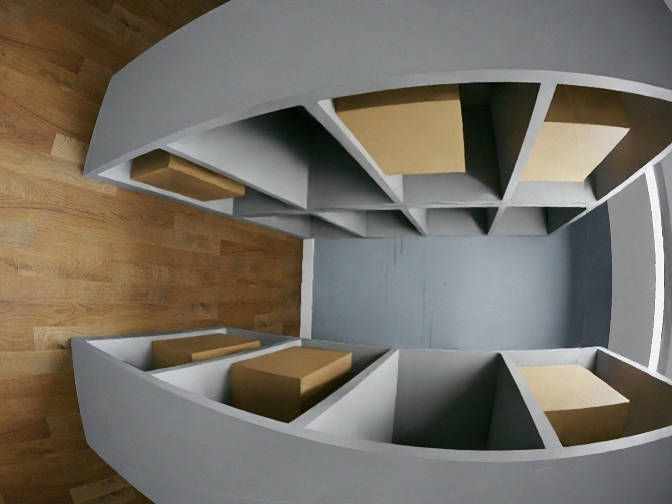

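Emit:
{"op": "execute_actions", "data": {
  "actions": [
    {"base":{"translate_m":0.55}}
  ],
  "cameras": []
}}

Scene clock: 51.53 s.
base_odometry: x=-0.194 y=+1.334 heading=+1.600 (m, m, rad; odometry frame)
turned_by_wheels: +0.000 (rad since the last result)
turned_by_imu: -0.001 (rad since the last result)
base_tilt: forward=+0.8 right=+0.7 (deg)
lidar_m: 0.87 0.44 0.37 0.33 2.07 2.51 2.55 2.34 0.28 0.28 0.42 0.49
head_depth_mm: 1459 1576 1709 1862 1992 1626 1335 / 1479 1591 1730 1889 2008 1637 1341 / 1502 1609 1753 1931 2028 1643 1347 / 1522 1643 1772 1947 2045 1647 1354 / 1469 1618 1646 1753 1776 1553 1295 / 1325 1617 968 921 995 1042 1212 / 702 748 808 776 989 987 814
base_status: done
joint_positions: lift_m=+0.280 arm_m=+0.002 wrist_yaw_rad=+2.998 wrist_pitch_rad=-0.439 wrist_roll_rad=-0.018 gripper_m=+0.037 head_pan_rad=+0.007 head_tilt_rad=-0.407
joint_status: not commanded
motor_effort: left_wheel=+1(9) right_wheel=-3(6) lift_m=+18(17) arm_m=-1(1) wrist_yaw_rad=+2(2) wrist_pitch_rad=+4(4) wrist_roll_rad=+0(0) gripper_m=+1(1) head_pan_rad=-2(2) head_tilt_rad=+3(3) (%)
hand_pose: x=+0.0104 y=+0.0726 z=+0.2882 quat_wxyz=(+0.202, +0.693, +0.106, +0.684) (m; base frame)
wrist_depth_mm: - - - 726 549 360 361 / - - - 782 517 381 381 / 922 895 926 676 515 424 416 / 701 710 712 537 509 467 455 / 582 579 - 511 512 506 487 / 490 502 - - - 490 489 / - - - - 424 420 427
pictures: none
No camera images: the call's "cameras" was empty. Leave "cameras" out to get every camera's image.

Emit:
{"op": "execute_actions", "data": {
  "actions": [
    {"base":{"translate_m":0.85},"joints":{"head_pan_rad":-1.0,"head_tilt_rad":-0.6}}
  ],
  "cameras": ["nav_camera"]
}}

Emit:
{"op": "execute_actions", "data": {
  "actions": [
    {"joints":{"head_pan_rad":1.0}}
  ],
  "cameras": ["nav_camera"]
}}

Scene clock: 58.87 s.
base_odometry: x=-0.219 y=+2.184 heading=+1.600 (m, m, rad; odometry frame)
turned_by_wheels: +0.000 (rad since the last result)
turned_by_imu: -0.002 (rad since the last result)
base_tilt: forward=+0.8 right=+0.7 (deg)
lidar_m: 0.92 0.86 0.23 0.22 0.37 0.40 3.37 0.52 0.42 0.39 1.20 0.96
head_depth_mm: 1157 935 1402 1242 1501 1347 1200 / 1246 983 1492 1221 1590 1390 1207 / 1289 1120 1547 1355 1609 1416 1211 / 1160 1214 1433 1546 1650 1428 1213 / 1055 1153 1294 1455 1616 1428 1219 / 1003 1089 1185 1302 1449 1439 1222 / 921 992 1073 1168 1283 1371 1229
base_status: done
joint_positions: lift_m=+0.280 arm_m=+0.002 wrist_yaw_rad=+2.998 wrist_pitch_rad=-0.439 wrist_roll_rad=-0.018 gripper_m=+0.037 head_pan_rad=-0.993 head_tilt_rad=-0.593
joint_status: all done
motor_effort: left_wheel=+1(9) right_wheel=-2(6) lift_m=+18(18) arm_m=-1(1) wrist_yaw_rad=+2(1) wrist_pitch_rad=+4(4) wrist_roll_rad=+0(0) gripper_m=+0(1) head_pan_rad=-2(28) head_tilt_rad=-3(15) (%)
hand_pose: x=+0.0104 y=+0.0726 z=+0.2882 quat_wxyz=(+0.202, +0.693, +0.106, +0.684) (m; base frame)
wrist_depth_mm: 352 - 668 250 247 656 634 / 318 400 729 276 679 701 702 / 336 406 764 303 663 734 732 / 362 429 577 336 556 581 581 / 412 438 - 378 474 478 476 / 439 420 - - - 411 411 / - - - - 425 426 430
pictures: nav_camera (sideways: a quarter turn counterclockwise sets it upright)
camera_calibration (this result's frames):
nav_camera: T_world_to_cam=[[0.262911, -0.456457, 0.850015, -1.06405], [-0.85502, -0.518408, -0.0139255, 0.0756831], [0.447011, -0.723118, -0.526575, 0.646431], [0, 0, 0, 1]] pos_world=[0.0554995, 0.0209872, 1.24591]
Images, in order (width x height): nav_camera 672x504.

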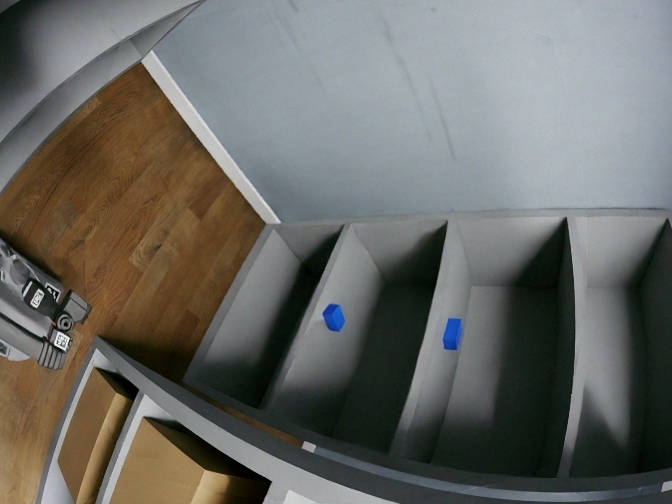

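Scene clock: 60.33 s.
base_odometry: x=-0.219 y=+2.184 heading=+1.600 (m, m, rad; odometry frame)
turned_by_wheels: +0.000 (rad since the last result)
turned_by_imu: +0.000 (rad since the last result)
base_tilt: forward=+0.7 right=+0.8 (deg)
lidar_m: 0.93 0.86 0.22 0.22 0.36 0.40 3.38 0.52 0.42 0.39 1.20 0.96
head_depth_mm: 713 805 662 494 407 825 735 / 677 757 669 498 397 807 710 / 644 717 674 502 399 776 713 / 614 681 682 505 401 355 713 / 588 647 684 509 404 339 409 / 563 617 661 522 - 299 437 / 541 590 - - 603 423 328
base_status: not commanded
joint_positions: lift_m=+0.280 arm_m=+0.002 wrist_yaw_rad=+2.998 wrist_pitch_rad=-0.439 wrist_roll_rad=-0.018 gripper_m=+0.037 head_pan_rad=+0.993 head_tilt_rad=-0.593
joint_status: all done
motor_effort: left_wheel=+1(1) right_wheel=-2(3) lift_m=+18(17) arm_m=-1(1) wrist_yaw_rad=+2(2) wrist_pitch_rad=+4(4) wrist_roll_rad=+0(0) gripper_m=-1(0) head_pan_rad=+2(30) head_tilt_rad=-3(3) (%)
hand_pose: x=+0.0104 y=+0.0726 z=+0.2882 quat_wxyz=(+0.202, +0.693, +0.106, +0.684) (m; base frame)
wrist_depth_mm: 353 - 679 250 248 659 636 / 320 399 723 276 689 725 700 / 341 398 750 301 671 757 725 / 364 434 574 337 562 586 590 / 410 437 - 378 470 474 475 / 439 425 - - - 410 414 / - - - - 421 424 426
pictures: nav_camera (sideways: a quarter turn counterclockwise sets it upright)
camera_calibration (this result's frames):
nav_camera: T_world_to_cam=[[0.311717, 0.424627, 0.850015, -1.06435], [0.819127, -0.573443, -0.0139255, 0.0654707], [0.481522, 0.700611, -0.526575, 0.64622], [0, 0, 0, 1]] pos_world=[-0.0330223, 0.0367453, 1.24591]
Images, in order (width x height): nav_camera 672x504.

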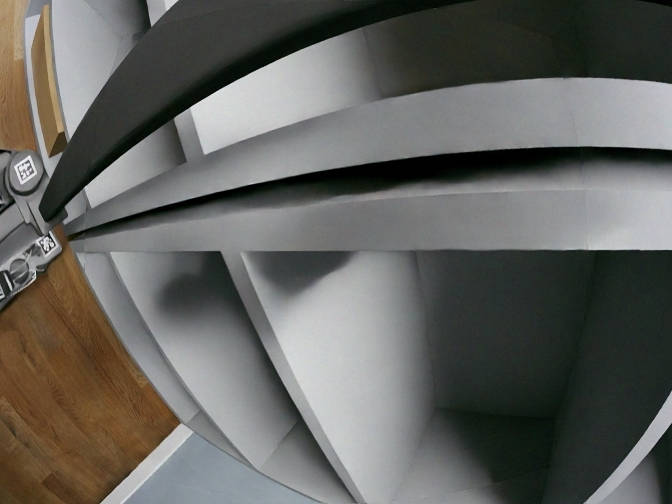

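Emit:
{"op": "execute_actions", "data": {
  "actions": [
    {"base":{"rotate_rad":-0.2}}
  ],
  "cameras": []
}}

Emit:
{"op": "execute_actions", "data": {
  "actions": [
    {"base":{"translate_m":0.4},"joints":{"head_pan_rad":1.7,"head_tilt_rad":-0.8}}
  ],
  "cameras": ["nav_camera"]
}}

Scene clock: 65.63 s.
base_odometry: x=-0.219 y=+2.184 heading=+1.400 (m, m, rad; odometry frame)
turned_by_wheels: -0.200 (rad since the last result)
turned_by_imu: -0.201 (rad since the last result)
base_tilt: forward=+0.7 right=+0.8 (deg)
lidar_m: 0.95 0.93 0.71 0.22 0.42 0.37 0.74 0.63 0.43 0.39 1.32 1.00
head_depth_mm: 882 932 660 494 964 842 1153 / 819 890 668 498 913 828 1067 / 758 840 675 502 412 830 712 / 702 777 682 505 401 798 713 / 655 718 687 508 404 359 718 / 614 670 693 512 407 340 691 / 577 626 665 516 409 301 324
base_status: done
joint_positions: lift_m=+0.280 arm_m=+0.002 wrist_yaw_rad=+2.998 wrist_pitch_rad=-0.439 wrist_roll_rad=-0.018 gripper_m=+0.037 head_pan_rad=+0.993 head_tilt_rad=-0.593
joint_status: not commanded
motor_effort: left_wheel=+1(7) right_wheel=-2(10) lift_m=+18(17) arm_m=-2(1) wrist_yaw_rad=+1(2) wrist_pitch_rad=+4(4) wrist_roll_rad=+0(0) gripper_m=-1(1) head_pan_rad=+3(3) head_tilt_rad=-2(2) (%)
hand_pose: x=+0.0104 y=+0.0726 z=+0.2882 quat_wxyz=(+0.202, +0.693, +0.106, +0.684) (m; base frame)
wrist_depth_mm: 424 - 237 250 710 728 775 / 405 641 256 273 772 821 844 / 400 537 288 305 758 750 760 / 385 531 317 341 582 578 592 / 383 471 - 395 497 476 485 / 378 411 - - - 476 496 / - - - - 426 423 428
pictures: none
No camera images: the call's "cameras" was empty. Leave "cameras" out to get every camera's image.

Scene clock: 68.63 s.
base_odometry: x=-0.151 y=+2.578 heading=+1.400 (m, m, rad; odometry frame)
turned_by_wheels: +0.000 (rad since the last result)
turned_by_imu: -0.001 (rad since the last result)
base_tilt: forward=+0.7 right=+0.6 (deg)
lidar_m: 0.55 0.56 0.66 0.71 0.52 0.42 0.83 0.55 0.54 1.04 0.85 0.58
head_depth_mm: 597 585 467 387 799 739 1054 / 598 592 471 389 816 741 1059 / 600 597 473 392 818 744 1062 / 602 604 478 394 823 748 1067 / 606 609 481 397 829 765 - / 608 615 484 409 - - 1076 / 610 644 - - - 733 1028
base_status: done
joint_positions: lift_m=+0.280 arm_m=+0.002 wrist_yaw_rad=+2.998 wrist_pitch_rad=-0.439 wrist_roll_rad=-0.018 gripper_m=+0.037 head_pan_rad=+1.693 head_tilt_rad=-0.790
joint_status: all done
motor_effort: left_wheel=+1(9) right_wheel=-3(6) lift_m=+17(19) arm_m=-1(1) wrist_yaw_rad=+2(2) wrist_pitch_rad=+4(4) wrist_roll_rad=+0(0) gripper_m=+0(0) head_pan_rad=+2(28) head_tilt_rad=-3(14) (%)
hand_pose: x=+0.0104 y=+0.0726 z=+0.2882 quat_wxyz=(+0.202, +0.693, +0.106, +0.684) (m; base frame)
wrist_depth_mm: 518 - 669 669 722 678 499 / 506 663 704 780 809 707 494 / 496 675 775 754 746 700 520 / 479 565 572 577 587 592 527 / 452 462 - 478 491 489 505 / 400 412 - - - 497 491 / - - - - 424 424 419
pictures: nav_camera (sideways: a quarter turn counterclockwise sets it upright)
camera_calibration (this result's frames):
nav_camera: T_world_to_cam=[[-0.0544331, 0.680552, 0.730675, -0.906545], [0.996141, 0.0874618, -0.00725257, 0.0557007], [-0.0688419, 0.727461, -0.682687, 0.852663], [0, 0, 0, 1]] pos_world=[-0.0461329, -0.00819934, 1.2449]
Images, in order (width x height): nav_camera 672x504.

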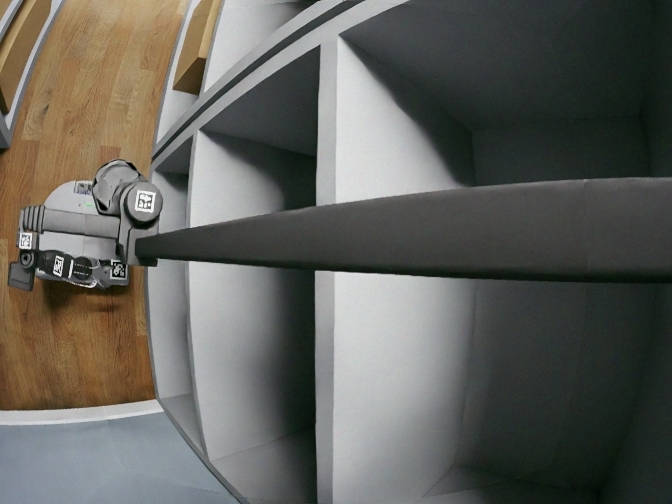

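Emit:
{"op": "execute_actions", "data": {
  "actions": [
    {"base":{"rotate_rad":-3.04},"joints":{"head_pan_rad":0,"head_tilt_rad":-0.5}}
  ],
  "cameras": []
}}

Emit:
{"op": "execute_actions", "data": {
  "actions": [
    {"base":{"translate_m":0.7}}
  ],
  "cameras": []
}}

Scene clock: 74.70 s.
base_odometry: x=-0.151 y=+2.578 heading=-1.640 (m, m, rad; odometry frame)
turned_by_wheels: -3.040 (rad since the last result)
turned_by_imu: -2.864 (rad since the last result)
base_tilt: forward=+0.8 right=+0.7 (deg)
lidar_m: 0.74 0.53 0.79 1.04 0.64 0.54 0.54 0.56 0.73 0.73 0.44 0.74
head_depth_mm: 3409 3706 3479 2415 1840 1492 1264 / 3516 3867 3535 2426 1851 1503 1266 / 3586 3986 3552 2446 1862 1513 1269 / 3535 3880 1395 1524 1704 1515 1276 / 1121 1220 1085 1071 1086 1183 1200 / 1150 1251 877 915 828 859 876 / 1179 1270 886 652 726 678 803
base_status: done
joint_positions: lift_m=+0.280 arm_m=+0.002 wrist_yaw_rad=+3.001 wrist_pitch_rad=-0.441 wrist_roll_rad=-0.018 gripper_m=+0.037 head_pan_rad=+0.006 head_tilt_rad=-0.501
joint_status: all done
motor_effort: left_wheel=+1(24) right_wheel=-2(75) lift_m=+23(23) arm_m=-1(1) wrist_yaw_rad=+0(3) wrist_pitch_rad=+4(5) wrist_roll_rad=+0(0) gripper_m=+1(0) head_pan_rad=-1(29) head_tilt_rad=+0(14) (%)
hand_pose: x=+0.0099 y=+0.0726 z=+0.2877 quat_wxyz=(+0.202, +0.693, +0.108, +0.684) (m; base frame)
wrist_depth_mm: 554 - - - - 886 597 / 559 707 - - - 913 593 / 579 711 926 875 878 820 581 / 565 669 702 723 707 738 556 / 561 573 - 596 608 586 543 / 482 505 - - - 488 489 / - - - - 422 424 424
pictures: none
No camera images: the call's "cameras" was empty. Leave "cameras" out to get every camera's image.

Scene clock: 79.53 s.
base_odometry: x=-0.199 y=+1.880 heading=-1.638 (m, m, rad; odometry frame)
turned_by_wheels: +0.001 (rad since the last result)
turned_by_imu: +0.055 (rad since the last result)
base_tilt: forward=+0.7 right=+0.7 (deg)
lidar_m: 0.64 0.22 0.20 0.20 0.23 1.21 1.21 0.49 0.45 0.45 0.53 3.09
head_depth_mm: 2919 3157 3319 2402 1842 1498 1264 / 3004 3287 3420 2422 1859 1506 1268 / 3081 3338 3582 2453 1873 1516 1271 / 520 567 627 662 803 879 1041 / 522 574 639 592 502 898 756 / 537 593 663 598 452 398 740 / 554 615 689 601 456 366 330
base_status: translate_m off_target (by the wheels' count: +0.6998 of +0.7000)
joint_positions: lift_m=+0.280 arm_m=+0.002 wrist_yaw_rad=+3.001 wrist_pitch_rad=-0.441 wrist_roll_rad=-0.018 gripper_m=+0.037 head_pan_rad=+0.006 head_tilt_rad=-0.501
joint_status: not commanded
on_its_own: left_wheel is at rest, and its effort (+41) is outside its rest range (-18 to +18)
motor_effort: left_wheel=+41(78) right_wheel=+3(12) lift_m=+22(23) arm_m=-1(1) wrist_yaw_rad=+1(0) wrist_pitch_rad=+5(5) wrist_roll_rad=+0(0) gripper_m=-1(0) head_pan_rad=-1(2) head_tilt_rad=+1(1) (%)
hand_pose: x=+0.0099 y=+0.0725 z=+0.2875 quat_wxyz=(+0.202, +0.693, +0.108, +0.684) (m; base frame)
wrist_depth_mm: 245 - 338 341 350 352 358 / 900 273 254 242 232 221 213 / 872 297 282 265 252 238 224 / 728 340 318 296 277 258 245 / 577 396 - 327 302 291 267 / 485 497 - - - 325 300 / - - - - 375 350 331
pictures: none
No camera images: the call's "cameras" was empty. Leave "cameras" out to get every camera's image.

Emit:
{"op": "execute_actions", "data": {
  "actions": [
    {"base":{"translate_m":-0.25}}
  ],
  "cameras": []
}}

Emit:
{"op": "execute_actions", "data": {
  "actions": [
    {"base":{"rotate_rad":-0.45}}
  ],
  "cameras": ["nav_camera"]
}}

Scene clock: 84.43 s.
base_odometry: x=-0.182 y=+2.129 heading=-1.639 (m, m, rad; odometry frame)
turned_by_wheels: +0.000 (rad since the last result)
turned_by_imu: +0.001 (rad since the last result)
base_tilt: forward=+0.7 right=+0.7 (deg)
lidar_m: 0.51 0.30 0.25 0.25 1.11 0.97 0.98 0.93 0.36 0.36 0.46 0.92
head_depth_mm: 3120 3351 3487 2415 1841 1501 1266 / 3155 3446 3507 2452 1857 1505 1261 / 3249 3578 3548 2460 1878 1507 1269 / 741 811 861 1004 1090 1312 1233 / 744 818 863 688 1112 818 879 / 768 849 879 596 679 620 634 / 792 878 887 603 463 571 518
base_status: done
joint_positions: lift_m=+0.280 arm_m=+0.002 wrist_yaw_rad=+3.001 wrist_pitch_rad=-0.441 wrist_roll_rad=-0.018 gripper_m=+0.037 head_pan_rad=+0.006 head_tilt_rad=-0.501
joint_status: not commanded
motor_effort: left_wheel=+1(29) right_wheel=-1(9) lift_m=+23(23) arm_m=-1(1) wrist_yaw_rad=+0(1) wrist_pitch_rad=+5(5) wrist_roll_rad=+0(0) gripper_m=-1(0) head_pan_rad=-1(2) head_tilt_rad=+0(0) (%)
hand_pose: x=+0.0099 y=+0.0725 z=+0.2875 quat_wxyz=(+0.202, +0.693, +0.108, +0.684) (m; base frame)
wrist_depth_mm: 907 - - - 421 345 351 / 926 - - - 453 282 266 / 913 911 888 830 421 304 287 / 715 721 733 716 464 341 315 / 582 583 - 558 410 376 350 / 490 500 - - - 400 388 / - - - - 419 414 402
pictures: none
No camera images: the call's "cameras" was empty. Leave "cameras" out to get every camera's image.

Scene clock: 85.73 s.
base_odometry: x=-0.182 y=+2.129 heading=-2.088 (m, m, rad; odometry frame)
turned_by_wheels: -0.450 (rad since the last result)
turned_by_imu: -0.454 (rad since the last result)
base_tilt: forward=+0.7 right=+0.7 (deg)
lidar_m: 0.92 0.46 0.29 0.25 1.17 1.07 0.97 0.98 0.89 0.36 0.46 0.47
head_depth_mm: 742 797 829 1007 1082 960 1007 / 3362 3583 3309 2226 1175 1340 1242 / 3302 3543 3366 2450 1869 1513 1271 / 3262 3557 3595 2467 1870 1514 1272 / 3211 3468 3619 2500 1885 1529 1280 / 3181 3478 3651 2492 1896 1524 1276 / 3137 3408 3586 2524 1791 1153 1214
base_status: done
joint_positions: lift_m=+0.280 arm_m=+0.002 wrist_yaw_rad=+3.001 wrist_pitch_rad=-0.441 wrist_roll_rad=-0.018 gripper_m=+0.037 head_pan_rad=+0.006 head_tilt_rad=-0.501
joint_status: not commanded
motor_effort: left_wheel=+1(7) right_wheel=-2(9) lift_m=+23(23) arm_m=+0(1) wrist_yaw_rad=+0(0) wrist_pitch_rad=+5(5) wrist_roll_rad=+0(0) gripper_m=-1(1) head_pan_rad=-1(3) head_tilt_rad=+1(0) (%)
hand_pose: x=+0.0099 y=+0.0725 z=+0.2875 quat_wxyz=(+0.202, +0.693, +0.108, +0.684) (m; base frame)
wrist_depth_mm: 939 - 263 404 342 350 382 / 978 - 280 377 340 370 404 / 761 751 313 408 376 418 446 / 707 706 346 443 430 464 543 / 587 566 - 453 473 514 572 / 490 505 - - - 499 492 / - - - - 422 429 426
pictures: nav_camera (sideways: a quarter turn counterclockwise sets it upright)
camera_calibration (this result's frames):
nav_camera: T_world_to_cam=[[0.445952, -0.0265195, 0.894664, -1.1234], [-0.0255986, -0.99953, -0.0168681, 0.0744563], [0.894691, -0.0153797, -0.446422, 0.539407], [0, 0, 0, 1]] pos_world=[0.0202862, 0.0529253, 1.24712]
Images, in order (width x height): nav_camera 672x504.

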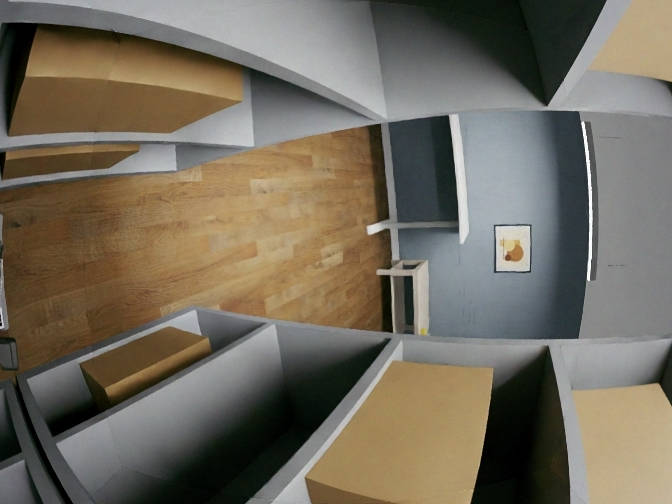

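Emit:
{"op": "execute_actions", "data": {
  "actions": [
    {"base":{"translate_m":0.35}}
  ],
  "cameras": []
}}

Scene clock: 90.90 s.
base_odometry: x=-0.355 y=+1.825 heading=-2.088 (m, m, rad; odometry frame)
turned_by_wheels: +0.000 (rad since the last result)
turned_by_imu: -0.001 (rad since the last result)
base_tilt: forward=+0.6 right=+0.7 (deg)
lidar_m: 2.96 0.59 0.36 0.32 0.33 0.40 1.32 0.53 0.45 0.32 0.33 0.40
head_depth_mm: 3074 3324 3282 2398 1685 794 884 / 3042 3304 3126 2440 1855 1509 1267 / 3015 3260 3168 2448 1871 1503 1265 / 2963 3218 3434 2495 1884 1519 1273 / 2914 3141 3352 2509 1883 1525 1280 / 2881 3136 3359 2509 1906 1539 1288 / 2835 3100 3290 2535 1912 1540 1288
base_status: done
joint_positions: lift_m=+0.280 arm_m=+0.002 wrist_yaw_rad=+3.001 wrist_pitch_rad=-0.441 wrist_roll_rad=-0.018 gripper_m=+0.037 head_pan_rad=+0.006 head_tilt_rad=-0.501
joint_status: not commanded
motor_effort: left_wheel=+2(8) right_wheel=-2(6) lift_m=+23(23) arm_m=+0(0) wrist_yaw_rad=+0(0) wrist_pitch_rad=+5(5) wrist_roll_rad=+0(0) gripper_m=+0(0) head_pan_rad=-1(2) head_tilt_rad=+0(0) (%)
hand_pose: x=+0.0099 y=+0.0725 z=+0.2875 quat_wxyz=(+0.202, +0.693, +0.108, +0.684) (m; base frame)
wrist_depth_mm: 337 - 337 357 782 655 470 / 314 324 354 377 849 648 483 / 339 357 389 410 718 656 561 / 368 384 438 459 587 585 685 / 434 422 - 501 543 566 590 / 424 444 - - - 496 500 / - - - - 421 429 425
pictures: none
No camera images: the call's "cameras" was empty. Leave "cameras" out to get every camera's image.

Centred; drifting slightly right. Small correction and go.

Emit:
{"op": "execute_actions", "data": {
  "actions": [
    {"base":{"rotate_rad":0.12}}
  ],
  "cameras": []
}}

Emit:
{"op": "execute_actions", "data": {
  "actions": [
    {"base":{"translate_m":0.5}}
  ],
  "cameras": []
}}

Scene clock: 94.00 s.
base_odometry: x=-0.355 y=+1.825 heading=-1.968 (m, m, rad; odometry frame)
turned_by_wheels: +0.120 (rad since the last result)
turned_by_imu: +0.121 (rad since the last result)
base_tilt: forward=+0.6 right=+0.8 (deg)
lidar_m: 2.95 0.59 0.34 0.32 0.33 0.45 1.32 0.45 0.45 0.32 0.33 0.44
head_depth_mm: 2948 3209 3085 2407 1846 1497 1234 / 2931 3179 3138 2430 1863 1497 1267 / 2940 3197 3321 2437 1863 1511 1268 / 2941 3193 3409 2465 1879 1519 1274 / 2922 3185 3429 2503 1889 1529 1278 / 2908 3172 3428 2507 1908 1533 1282 / 2871 3141 3362 2533 1919 1546 1234
base_status: done
joint_positions: lift_m=+0.280 arm_m=+0.002 wrist_yaw_rad=+3.001 wrist_pitch_rad=-0.441 wrist_roll_rad=-0.018 gripper_m=+0.037 head_pan_rad=+0.006 head_tilt_rad=-0.501
joint_status: not commanded
motor_effort: left_wheel=-1(6) right_wheel=+1(7) lift_m=+23(23) arm_m=-1(0) wrist_yaw_rad=+0(0) wrist_pitch_rad=+5(5) wrist_roll_rad=+0(0) gripper_m=-1(1) head_pan_rad=-1(2) head_tilt_rad=+0(1) (%)
hand_pose: x=+0.0099 y=+0.0725 z=+0.2875 quat_wxyz=(+0.202, +0.693, +0.108, +0.684) (m; base frame)
wrist_depth_mm: 336 - 342 346 363 740 530 / 340 344 355 369 385 754 539 / 384 379 387 406 432 710 535 / 423 409 440 449 501 582 525 / 441 455 - 488 518 539 564 / 474 482 - - - 488 484 / - - - - 423 426 428
pictures: none
No camera images: the call's "cameras" was empty. Leave "cameras" out to get every camera's image.

Scene clock: 97.23 s.
base_odometry: x=-0.549 y=+1.364 heading=-1.968 (m, m, rad; odometry frame)
turned_by_wheels: +0.000 (rad since the last result)
turned_by_imu: -0.001 (rad since the last result)
base_tilt: forward=+0.7 right=+0.8 (deg)
lidar_m: 2.47 2.69 1.99 0.32 0.48 0.47 1.79 0.45 0.34 0.28 1.91 2.53
head_depth_mm: 2517 2756 2796 2404 1854 1492 1260 / 2503 2775 2951 2439 1857 1499 1263 / 2497 2675 2967 2439 1865 1516 1271 / 2491 2735 2999 2468 1870 1521 1274 / 2485 2722 3018 2481 1891 1521 1281 / 2473 2620 2998 2526 1900 1533 1286 / 2484 2567 2948 2537 1912 1537 1291
base_status: done
joint_positions: lift_m=+0.280 arm_m=+0.002 wrist_yaw_rad=+3.001 wrist_pitch_rad=-0.441 wrist_roll_rad=-0.018 gripper_m=+0.037 head_pan_rad=+0.006 head_tilt_rad=-0.501
joint_status: not commanded
motor_effort: left_wheel=-1(8) right_wheel=+1(10) lift_m=+23(23) arm_m=-1(0) wrist_yaw_rad=+1(1) wrist_pitch_rad=+5(4) wrist_roll_rad=+0(0) gripper_m=-1(0) head_pan_rad=-1(0) head_tilt_rad=+0(0) (%)
hand_pose: x=+0.0099 y=+0.0725 z=+0.2875 quat_wxyz=(+0.202, +0.693, +0.108, +0.684) (m; base frame)
wrist_depth_mm: 480 - 725 747 - - - / 451 610 797 831 - - - / 450 603 761 744 913 927 931 / 447 546 575 577 717 711 723 / 464 489 - 557 613 579 581 / 479 505 - - - 487 494 / - - - - 423 423 419
pictures: none
No camera images: the call's "cameras" was empty. Leave "cameras" out to get every camera's image.


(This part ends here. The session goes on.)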